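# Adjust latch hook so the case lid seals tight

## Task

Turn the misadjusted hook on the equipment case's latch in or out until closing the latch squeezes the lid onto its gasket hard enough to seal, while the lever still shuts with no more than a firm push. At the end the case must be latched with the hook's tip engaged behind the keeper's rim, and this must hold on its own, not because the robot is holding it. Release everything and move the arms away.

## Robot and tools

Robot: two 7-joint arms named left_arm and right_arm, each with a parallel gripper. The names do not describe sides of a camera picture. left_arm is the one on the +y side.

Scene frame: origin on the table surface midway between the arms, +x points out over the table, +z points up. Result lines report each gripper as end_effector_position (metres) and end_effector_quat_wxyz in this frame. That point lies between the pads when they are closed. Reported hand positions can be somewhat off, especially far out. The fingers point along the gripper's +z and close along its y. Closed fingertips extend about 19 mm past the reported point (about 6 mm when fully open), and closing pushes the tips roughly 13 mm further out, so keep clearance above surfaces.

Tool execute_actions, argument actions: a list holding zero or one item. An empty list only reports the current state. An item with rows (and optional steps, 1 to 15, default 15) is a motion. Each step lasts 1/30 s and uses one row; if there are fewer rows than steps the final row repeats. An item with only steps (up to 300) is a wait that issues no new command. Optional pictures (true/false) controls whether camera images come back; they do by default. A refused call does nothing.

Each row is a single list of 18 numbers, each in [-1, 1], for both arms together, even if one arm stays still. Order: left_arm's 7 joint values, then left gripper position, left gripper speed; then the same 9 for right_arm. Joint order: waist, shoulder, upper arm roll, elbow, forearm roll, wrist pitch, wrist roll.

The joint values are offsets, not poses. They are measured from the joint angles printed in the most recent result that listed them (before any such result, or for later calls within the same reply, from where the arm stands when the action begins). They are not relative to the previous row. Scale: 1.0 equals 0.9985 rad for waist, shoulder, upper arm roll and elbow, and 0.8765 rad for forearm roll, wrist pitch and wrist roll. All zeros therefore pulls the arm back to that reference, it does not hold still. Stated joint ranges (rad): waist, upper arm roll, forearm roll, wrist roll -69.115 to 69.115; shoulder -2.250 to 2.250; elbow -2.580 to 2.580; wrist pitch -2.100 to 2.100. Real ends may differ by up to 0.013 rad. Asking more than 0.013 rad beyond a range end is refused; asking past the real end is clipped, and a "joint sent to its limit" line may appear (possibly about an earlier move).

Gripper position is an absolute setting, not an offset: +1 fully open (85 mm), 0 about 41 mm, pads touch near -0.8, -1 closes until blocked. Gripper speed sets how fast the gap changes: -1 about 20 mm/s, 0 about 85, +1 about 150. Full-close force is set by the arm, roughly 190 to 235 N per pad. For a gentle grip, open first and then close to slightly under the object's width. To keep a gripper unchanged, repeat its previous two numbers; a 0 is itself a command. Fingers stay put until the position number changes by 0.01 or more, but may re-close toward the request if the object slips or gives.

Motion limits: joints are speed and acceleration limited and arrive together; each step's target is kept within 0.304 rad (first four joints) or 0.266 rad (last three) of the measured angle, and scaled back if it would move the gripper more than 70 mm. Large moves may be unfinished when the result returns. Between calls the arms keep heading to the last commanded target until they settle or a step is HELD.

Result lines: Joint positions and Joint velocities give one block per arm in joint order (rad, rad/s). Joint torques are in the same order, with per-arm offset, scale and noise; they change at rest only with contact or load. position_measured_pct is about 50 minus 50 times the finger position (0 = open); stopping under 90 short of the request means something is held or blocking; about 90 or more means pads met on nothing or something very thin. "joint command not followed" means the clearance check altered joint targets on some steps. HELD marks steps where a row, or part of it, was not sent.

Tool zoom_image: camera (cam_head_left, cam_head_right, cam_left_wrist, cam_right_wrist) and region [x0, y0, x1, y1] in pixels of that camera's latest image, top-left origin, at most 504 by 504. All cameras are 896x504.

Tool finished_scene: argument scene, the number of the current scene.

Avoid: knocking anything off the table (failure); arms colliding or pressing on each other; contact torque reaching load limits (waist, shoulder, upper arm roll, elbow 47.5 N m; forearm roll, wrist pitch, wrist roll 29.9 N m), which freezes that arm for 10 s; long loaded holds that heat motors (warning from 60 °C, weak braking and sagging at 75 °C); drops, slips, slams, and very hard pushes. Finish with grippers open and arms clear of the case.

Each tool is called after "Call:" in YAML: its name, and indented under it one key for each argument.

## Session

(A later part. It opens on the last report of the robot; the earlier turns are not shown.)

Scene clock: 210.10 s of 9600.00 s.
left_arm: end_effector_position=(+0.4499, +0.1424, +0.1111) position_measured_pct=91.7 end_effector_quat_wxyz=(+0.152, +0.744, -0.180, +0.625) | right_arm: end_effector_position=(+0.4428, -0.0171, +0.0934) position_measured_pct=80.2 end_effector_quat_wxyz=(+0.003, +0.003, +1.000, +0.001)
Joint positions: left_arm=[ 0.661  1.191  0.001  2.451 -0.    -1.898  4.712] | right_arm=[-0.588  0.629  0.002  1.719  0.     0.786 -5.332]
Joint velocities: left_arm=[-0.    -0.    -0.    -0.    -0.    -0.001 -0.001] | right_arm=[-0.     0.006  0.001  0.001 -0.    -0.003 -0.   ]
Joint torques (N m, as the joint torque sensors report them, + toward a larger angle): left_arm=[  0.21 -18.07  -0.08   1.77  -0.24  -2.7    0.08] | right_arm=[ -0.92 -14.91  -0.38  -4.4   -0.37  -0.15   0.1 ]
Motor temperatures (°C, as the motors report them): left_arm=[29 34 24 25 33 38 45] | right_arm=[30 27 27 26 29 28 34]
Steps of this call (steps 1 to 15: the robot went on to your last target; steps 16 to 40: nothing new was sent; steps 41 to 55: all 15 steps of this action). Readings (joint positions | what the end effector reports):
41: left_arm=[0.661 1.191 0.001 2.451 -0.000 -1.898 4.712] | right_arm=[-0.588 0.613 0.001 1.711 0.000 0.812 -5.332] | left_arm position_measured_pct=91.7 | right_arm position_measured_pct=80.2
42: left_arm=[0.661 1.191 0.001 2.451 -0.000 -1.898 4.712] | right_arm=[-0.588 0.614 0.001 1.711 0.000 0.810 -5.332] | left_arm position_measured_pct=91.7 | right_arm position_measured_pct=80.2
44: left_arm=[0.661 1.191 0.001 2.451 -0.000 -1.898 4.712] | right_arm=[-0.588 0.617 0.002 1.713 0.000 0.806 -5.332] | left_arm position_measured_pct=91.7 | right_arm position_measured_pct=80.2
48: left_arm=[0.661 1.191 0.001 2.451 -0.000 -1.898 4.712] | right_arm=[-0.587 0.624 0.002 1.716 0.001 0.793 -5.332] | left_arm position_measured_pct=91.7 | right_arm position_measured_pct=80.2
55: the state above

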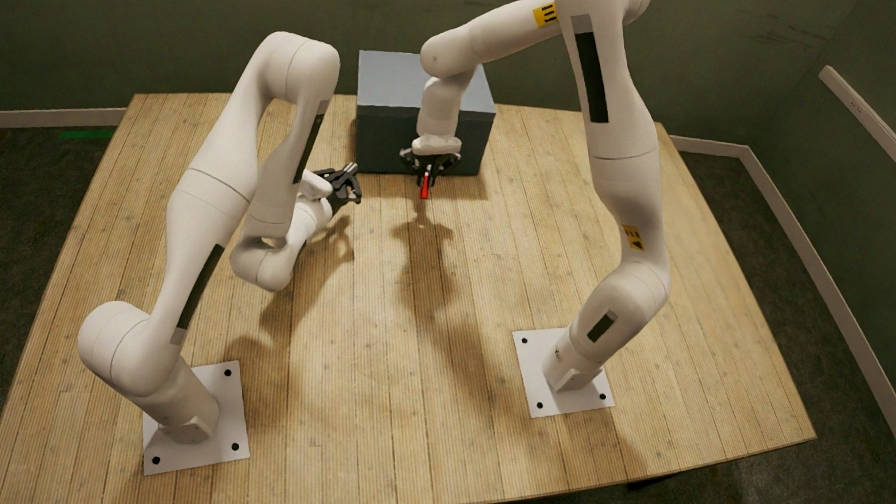

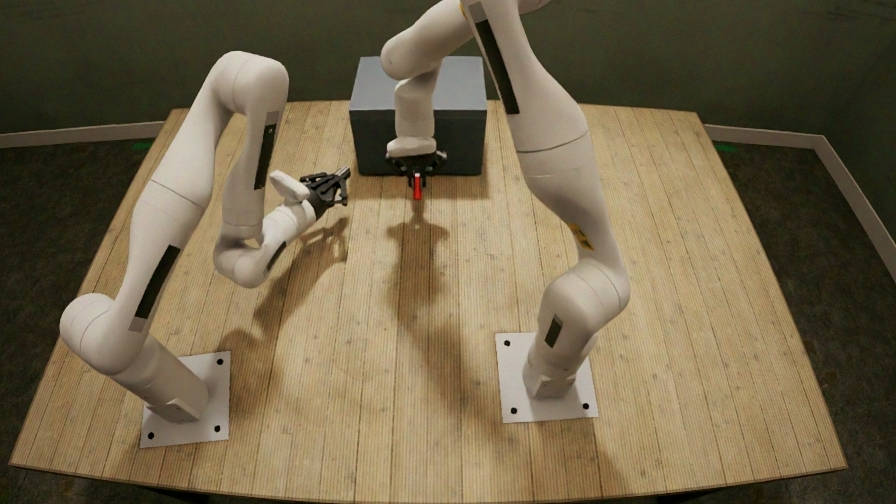

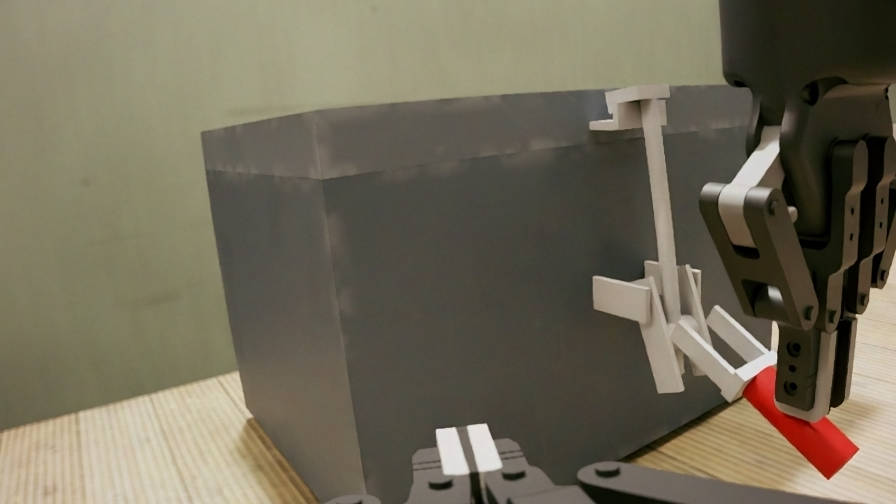

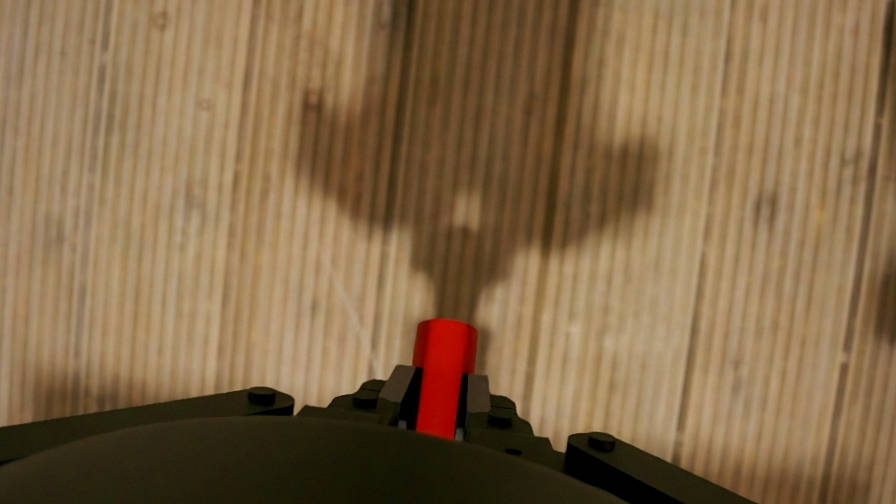

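Call:
execute_actions:
  actions:
    - {"rows":[[0,0,0,0,0,0,0,-1,0,0.001,0.012,0,0,0,-0.004,0.002,-0.6,0],[0,0,0,0,0,0,0,-1,0,0.001,0.012,0,0,0,-0.004,0.002,-0.6,0],[0,0,0,0,0,0,0,-1,0,0.003,0.017,0,-0.003,0,-0.007,0.004,-0.6,0],[0,0,0,0,0,0,0,-1,0,0.003,0.017,0,-0.003,0,-0.007,0.004,-0.6,0],[0,0,0,0,0,0,0,-1,0,0.005,0.022,-0.001,-0.005,0,-0.01,0.006,-0.6,0],[0,0,0,0,0,0,0,-1,0,0.005,0.022,-0.001,-0.005,0,-0.01,0.006,-0.6,0],[0,0,0,0,0,0,0,-1,0,0.006,0.027,-0.002,-0.008,0,-0.014,0.008,-0.6,0],[0,0,0,0,0,0,0,-1,0,0.006,0.027,-0.002,-0.008,0,-0.014,0.008,-0.6,0],[0,0,0,0,0,0,0,-1,0,0.0075,0.032,-0.002,-0.01,0,-0.017,0.01,-0.6,0]],"steps":15}

Scene clock: 221.17 s of 9600.00 s.
left_arm: end_effector_position=(+0.4499, +0.1424, +0.1111) position_measured_pct=91.7 end_effector_quat_wxyz=(+0.152, +0.744, -0.180, +0.625) | right_arm: end_effector_position=(+0.4471, -0.0171, +0.0812) position_measured_pct=80.2 end_effector_quat_wxyz=(+0.001, +0.001, +1.000, +0.000)
Joint positions: left_arm=[ 0.661  1.191  0.001  2.451 -0.    -1.898  4.712] | right_arm=[-0.58   0.659  0.     1.71   0.     0.772 -5.324]
Joint velocities: left_arm=[ 0.     0.    -0.     0.     0.     0.     0.001] | right_arm=[ 0.002  0.018 -0.001 -0.002  0.001 -0.004  0.004]
Joint torques (N m, as the joint torque sensors report them, + toward a larger angle): left_arm=[  0.27 -18.25   0.19   1.04  -0.14  -2.81  -0.17] | right_arm=[  0.06 -19.41  -0.65  -5.33  -0.18  -0.21   0.08]
Motor temperatures (°C, as the motors report them): left_arm=[29 34 24 25 33 38 45] | right_arm=[30 27 27 26 29 28 34]
Steps of this call (steps 1 to 15: the robot went on to your last target; steps 16 to 317: nothing new was sent; steps 318 to 332: all 15 steps of this action). Readings (joint positions | what the end effector reports):
318: left_arm=[0.661 1.191 0.001 2.451 -0.000 -1.898 4.712] | right_arm=[-0.587 0.630 0.002 1.719 0.001 0.786 -5.332] | left_arm position_measured_pct=91.7 | right_arm position_measured_pct=80.2
319: left_arm=[0.661 1.191 0.001 2.451 -0.000 -1.898 4.712] | right_arm=[-0.587 0.632 0.002 1.718 0.001 0.785 -5.332] | left_arm position_measured_pct=91.7 | right_arm position_measured_pct=80.2
321: left_arm=[0.661 1.191 0.001 2.451 -0.000 -1.898 4.712] | right_arm=[-0.586 0.637 0.002 1.716 0.001 0.783 -5.330] | left_arm position_measured_pct=91.7 | right_arm position_measured_pct=80.2
325: left_arm=[0.661 1.191 0.001 2.451 -0.000 -1.898 4.712] | right_arm=[-0.583 0.646 0.001 1.712 0.001 0.778 -5.327] | left_arm position_measured_pct=91.7 | right_arm position_measured_pct=80.2
332: the state above

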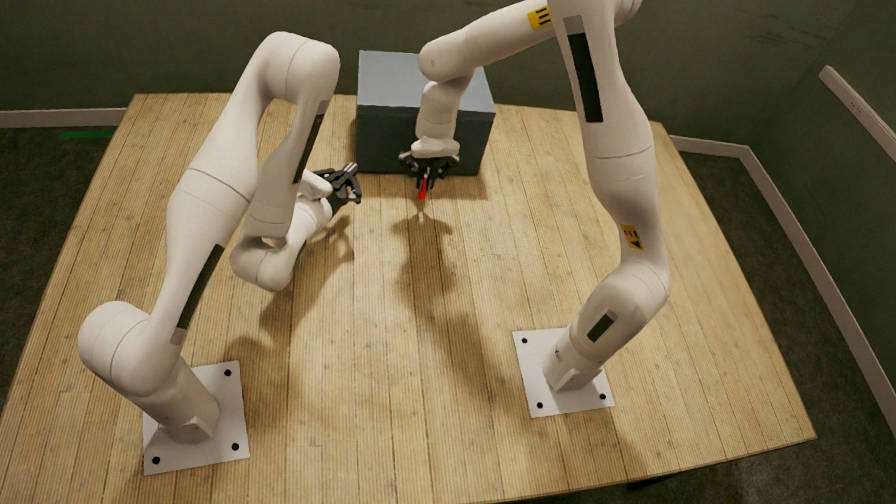

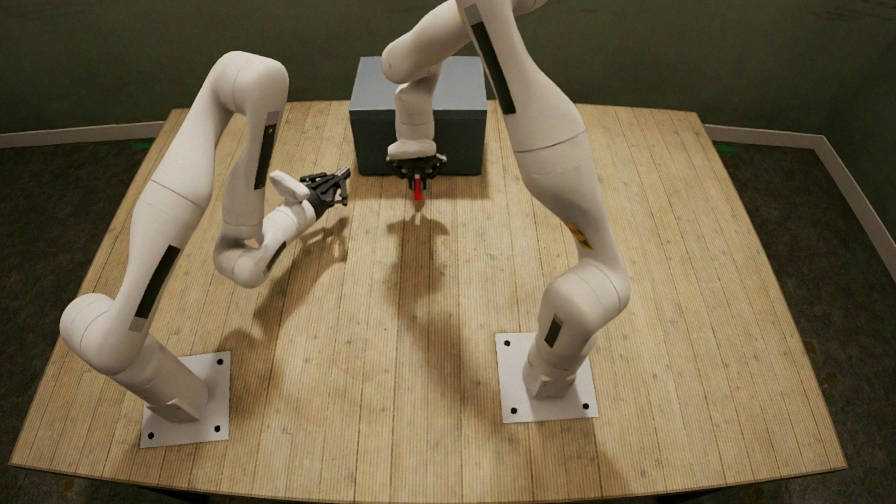

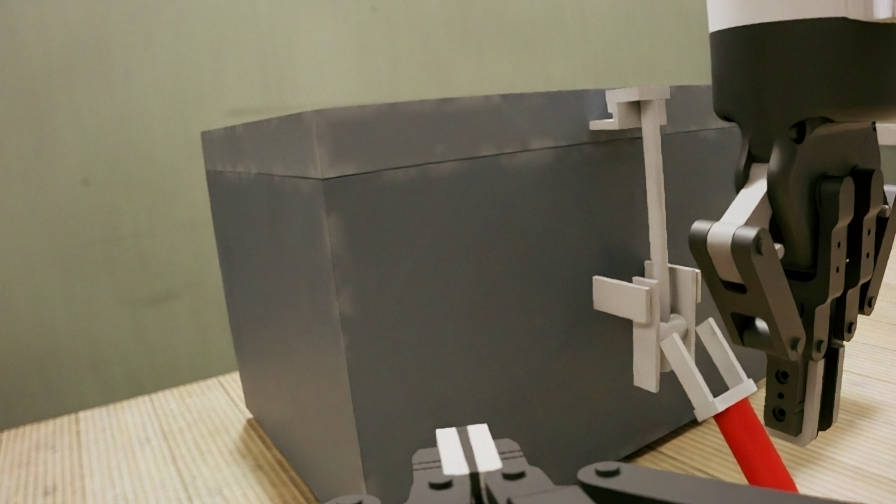

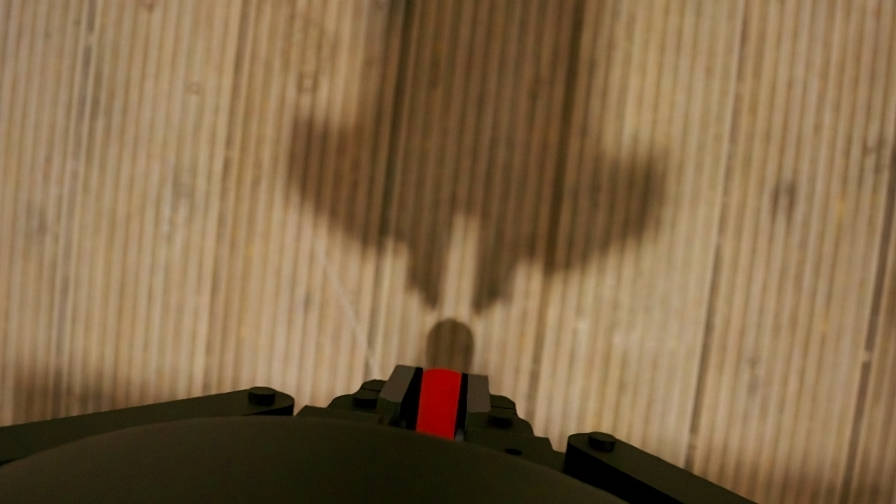

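Call:
execute_actions:
  actions:
    - {"rows":[[-0.3,-0.2,0,0,0,0.1,0,-1,0,-0.009,-0.138,0,-0.077,0,0.245,-0.008,-0.6,0]],"steps":12}
  pictures: false

Call:
execute_actions:
  actions:
    - {"rows":[[0,0,0,0,0,0,0,-1,0,-0.25,-0.25,0,0.0,0,0.28,0,-0.6,0]],"steps":15}

Scene clock: 225.47 s of 9600.00 s.
left_arm: end_effector_position=(+0.5125, +0.2406, +0.1692) position_measured_pct=91.7 end_effector_quat_wxyz=(+0.091, +0.733, -0.099, +0.666) | right_arm: end_effector_position=(+0.4407, -0.0166, +0.1627) position_measured_pct=80.2 end_effector_quat_wxyz=(-0.000, +0.000, +1.000, -0.001)
Joint positions: left_arm=[ 0.454  1.053  0.001  2.451 -0.001 -1.838  4.712] | right_arm=[-0.589  0.526  0.     1.633  0.     0.983 -5.331]
Joint velocities: left_arm=[-0.616 -0.41  -0.002 -0.     0.002  0.183  0.   ] | right_arm=[-0.003 -0.04   0.    -0.011  0.002  0.055 -0.001]
Joint torques (N m, as the joint torque sensors report them, + toward a larger angle): left_arm=[  0.1  -18.07  -0.2    0.47  -0.06  -2.75   0.1 ] | right_arm=[ -0.29 -16.66  -0.26  -6.39  -0.04  -0.11   0.24]
Motor temperatures (°C, as the motors report them): left_arm=[29 34 24 25 33 38 45] | right_arm=[30 27 27 26 29 28 34]
Steps of this call (steps 1 to 15: the robot went on to your last target; steps 16 to 117: nothing new was sent; steps 118 to 129: all 12 steps of this action). Readings (joint positions | what the end effector reports):
118: left_arm=[0.659 1.190 0.001 2.451 -0.000 -1.897 4.712] | right_arm=[-0.580 0.659 0.000 1.709 0.001 0.773 -5.324] | left_arm position_measured_pct=91.7 | right_arm position_measured_pct=80.2
119: left_arm=[0.652 1.186 0.002 2.451 -0.001 -1.895 4.712] | right_arm=[-0.581 0.653 0.000 1.707 0.001 0.781 -5.324] | left_arm position_measured_pct=91.7 | right_arm position_measured_pct=80.2
121: left_arm=[0.622 1.166 0.002 2.451 -0.002 -1.887 4.712] | right_arm=[-0.583 0.624 0.000 1.692 0.001 0.822 -5.325] | left_arm position_measured_pct=91.7 | right_arm position_measured_pct=80.2
125: left_arm=[0.536 1.108 0.001 2.451 -0.000 -1.863 4.712] | right_arm=[-0.587 0.549 0.000 1.647 0.000 0.943 -5.329] | left_arm position_measured_pct=91.7 | right_arm position_measured_pct=80.2
129: the state above

Scene clock: 225.97 s of 9600.00 s.
left_arm: end_effector_position=(+0.5128, +0.2411, +0.1696) position_measured_pct=91.7 end_effector_quat_wxyz=(+0.090, +0.733, -0.099, +0.667) | right_arm: end_effector_position=(+0.3344, +0.0274, +0.2669) position_measured_pct=80.2 end_effector_quat_wxyz=(+0.000, -0.116, +0.993, +0.001)
Joint positions: left_arm=[ 0.453  1.053  0.001  2.451 -0.001 -1.838  4.712] | right_arm=[-0.821  0.294 -0.001  1.633 -0.     1.215 -5.331]
Joint velocities: left_arm=[ 0.009  0.007  0.     0.    -0.001 -0.002  0.   ] | right_arm=[-0.222 -0.227 -0.006 -0.001 -0.001  0.257  0.003]
Joint torques (N m, as the joint torque sensors report them, + toward a larger angle): left_arm=[  0.44 -18.1    0.28   0.04  -0.11  -2.74  -0.02] | right_arm=[  1.43 -11.01   0.7   -7.29   0.54  -0.12  -0.09]
Motor temperatures (°C, as the motors report them): left_arm=[29 34 24 25 33 38 45] | right_arm=[30 27 27 26 29 28 34]
Steps of this call (steps 1 to 15: all 15 steps of this action). Readings (joint positions | what the end effector reports):
1: left_arm=[0.435 1.041 0.001 2.451 -0.000 -1.832 4.712] | right_arm=[-0.590 0.524 0.000 1.633 0.001 0.985 -5.331] | left_arm position_measured_pct=91.7 | right_arm position_measured_pct=80.2
2: left_arm=[0.420 1.032 -0.000 2.451 0.001 -1.829 4.712] | right_arm=[-0.597 0.516 0.002 1.634 0.001 0.991 -5.331] | left_arm position_measured_pct=91.7 | right_arm position_measured_pct=80.2
4: left_arm=[0.408 1.025 -0.001 2.451 0.001 -1.827 4.712] | right_arm=[-0.627 0.486 0.003 1.634 0.002 1.019 -5.331] | left_arm position_measured_pct=91.7 | right_arm position_measured_pct=80.2
8: left_arm=[0.441 1.045 0.000 2.451 -0.000 -1.833 4.712] | right_arm=[-0.707 0.407 0.000 1.633 0.001 1.097 -5.331] | left_arm position_measured_pct=91.7 | right_arm position_measured_pct=80.2
15: the state above

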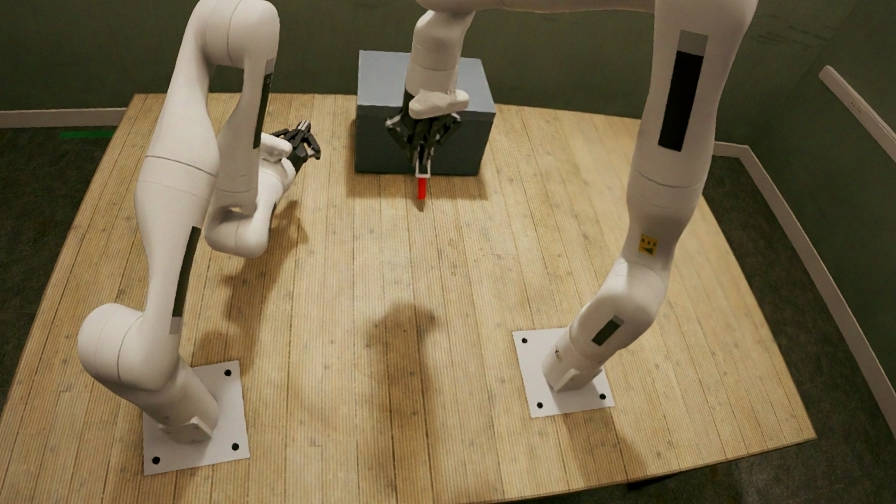

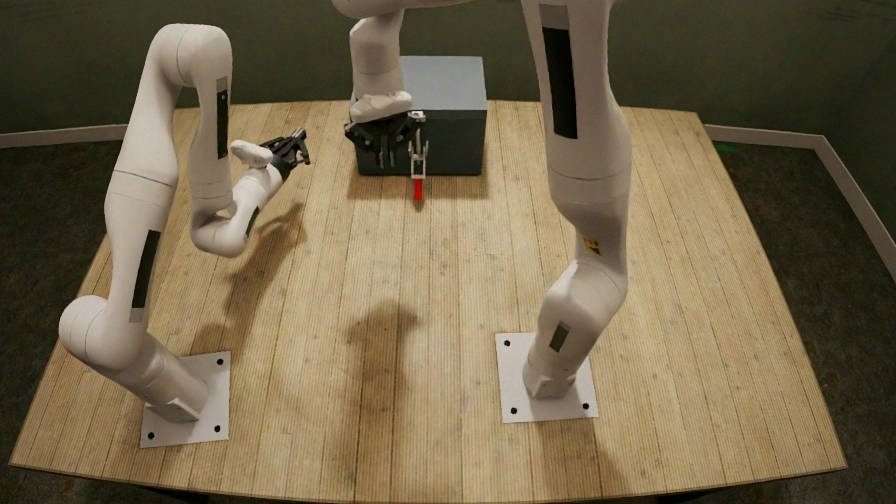

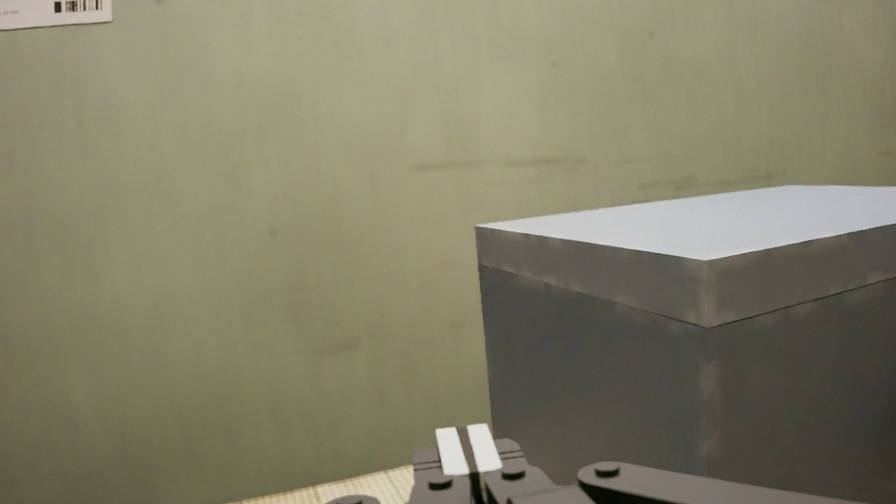

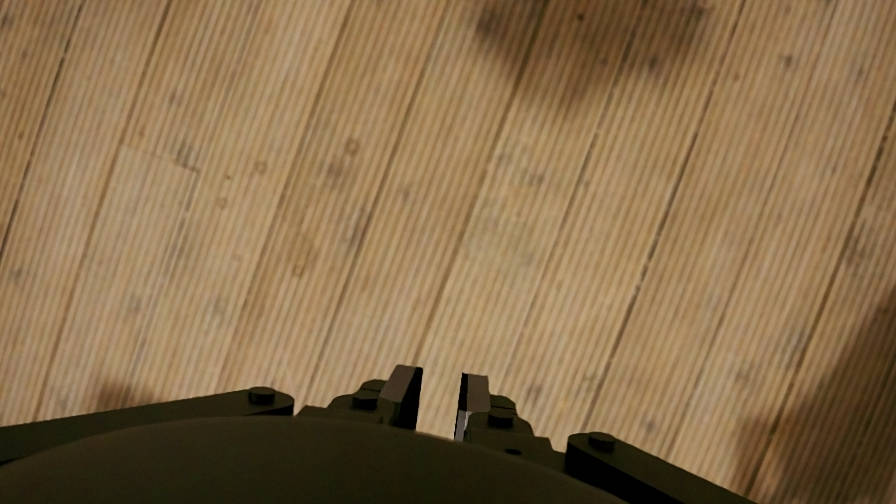

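Call:
finished_scene:
  scene: 1

The scene is finished: the task was done.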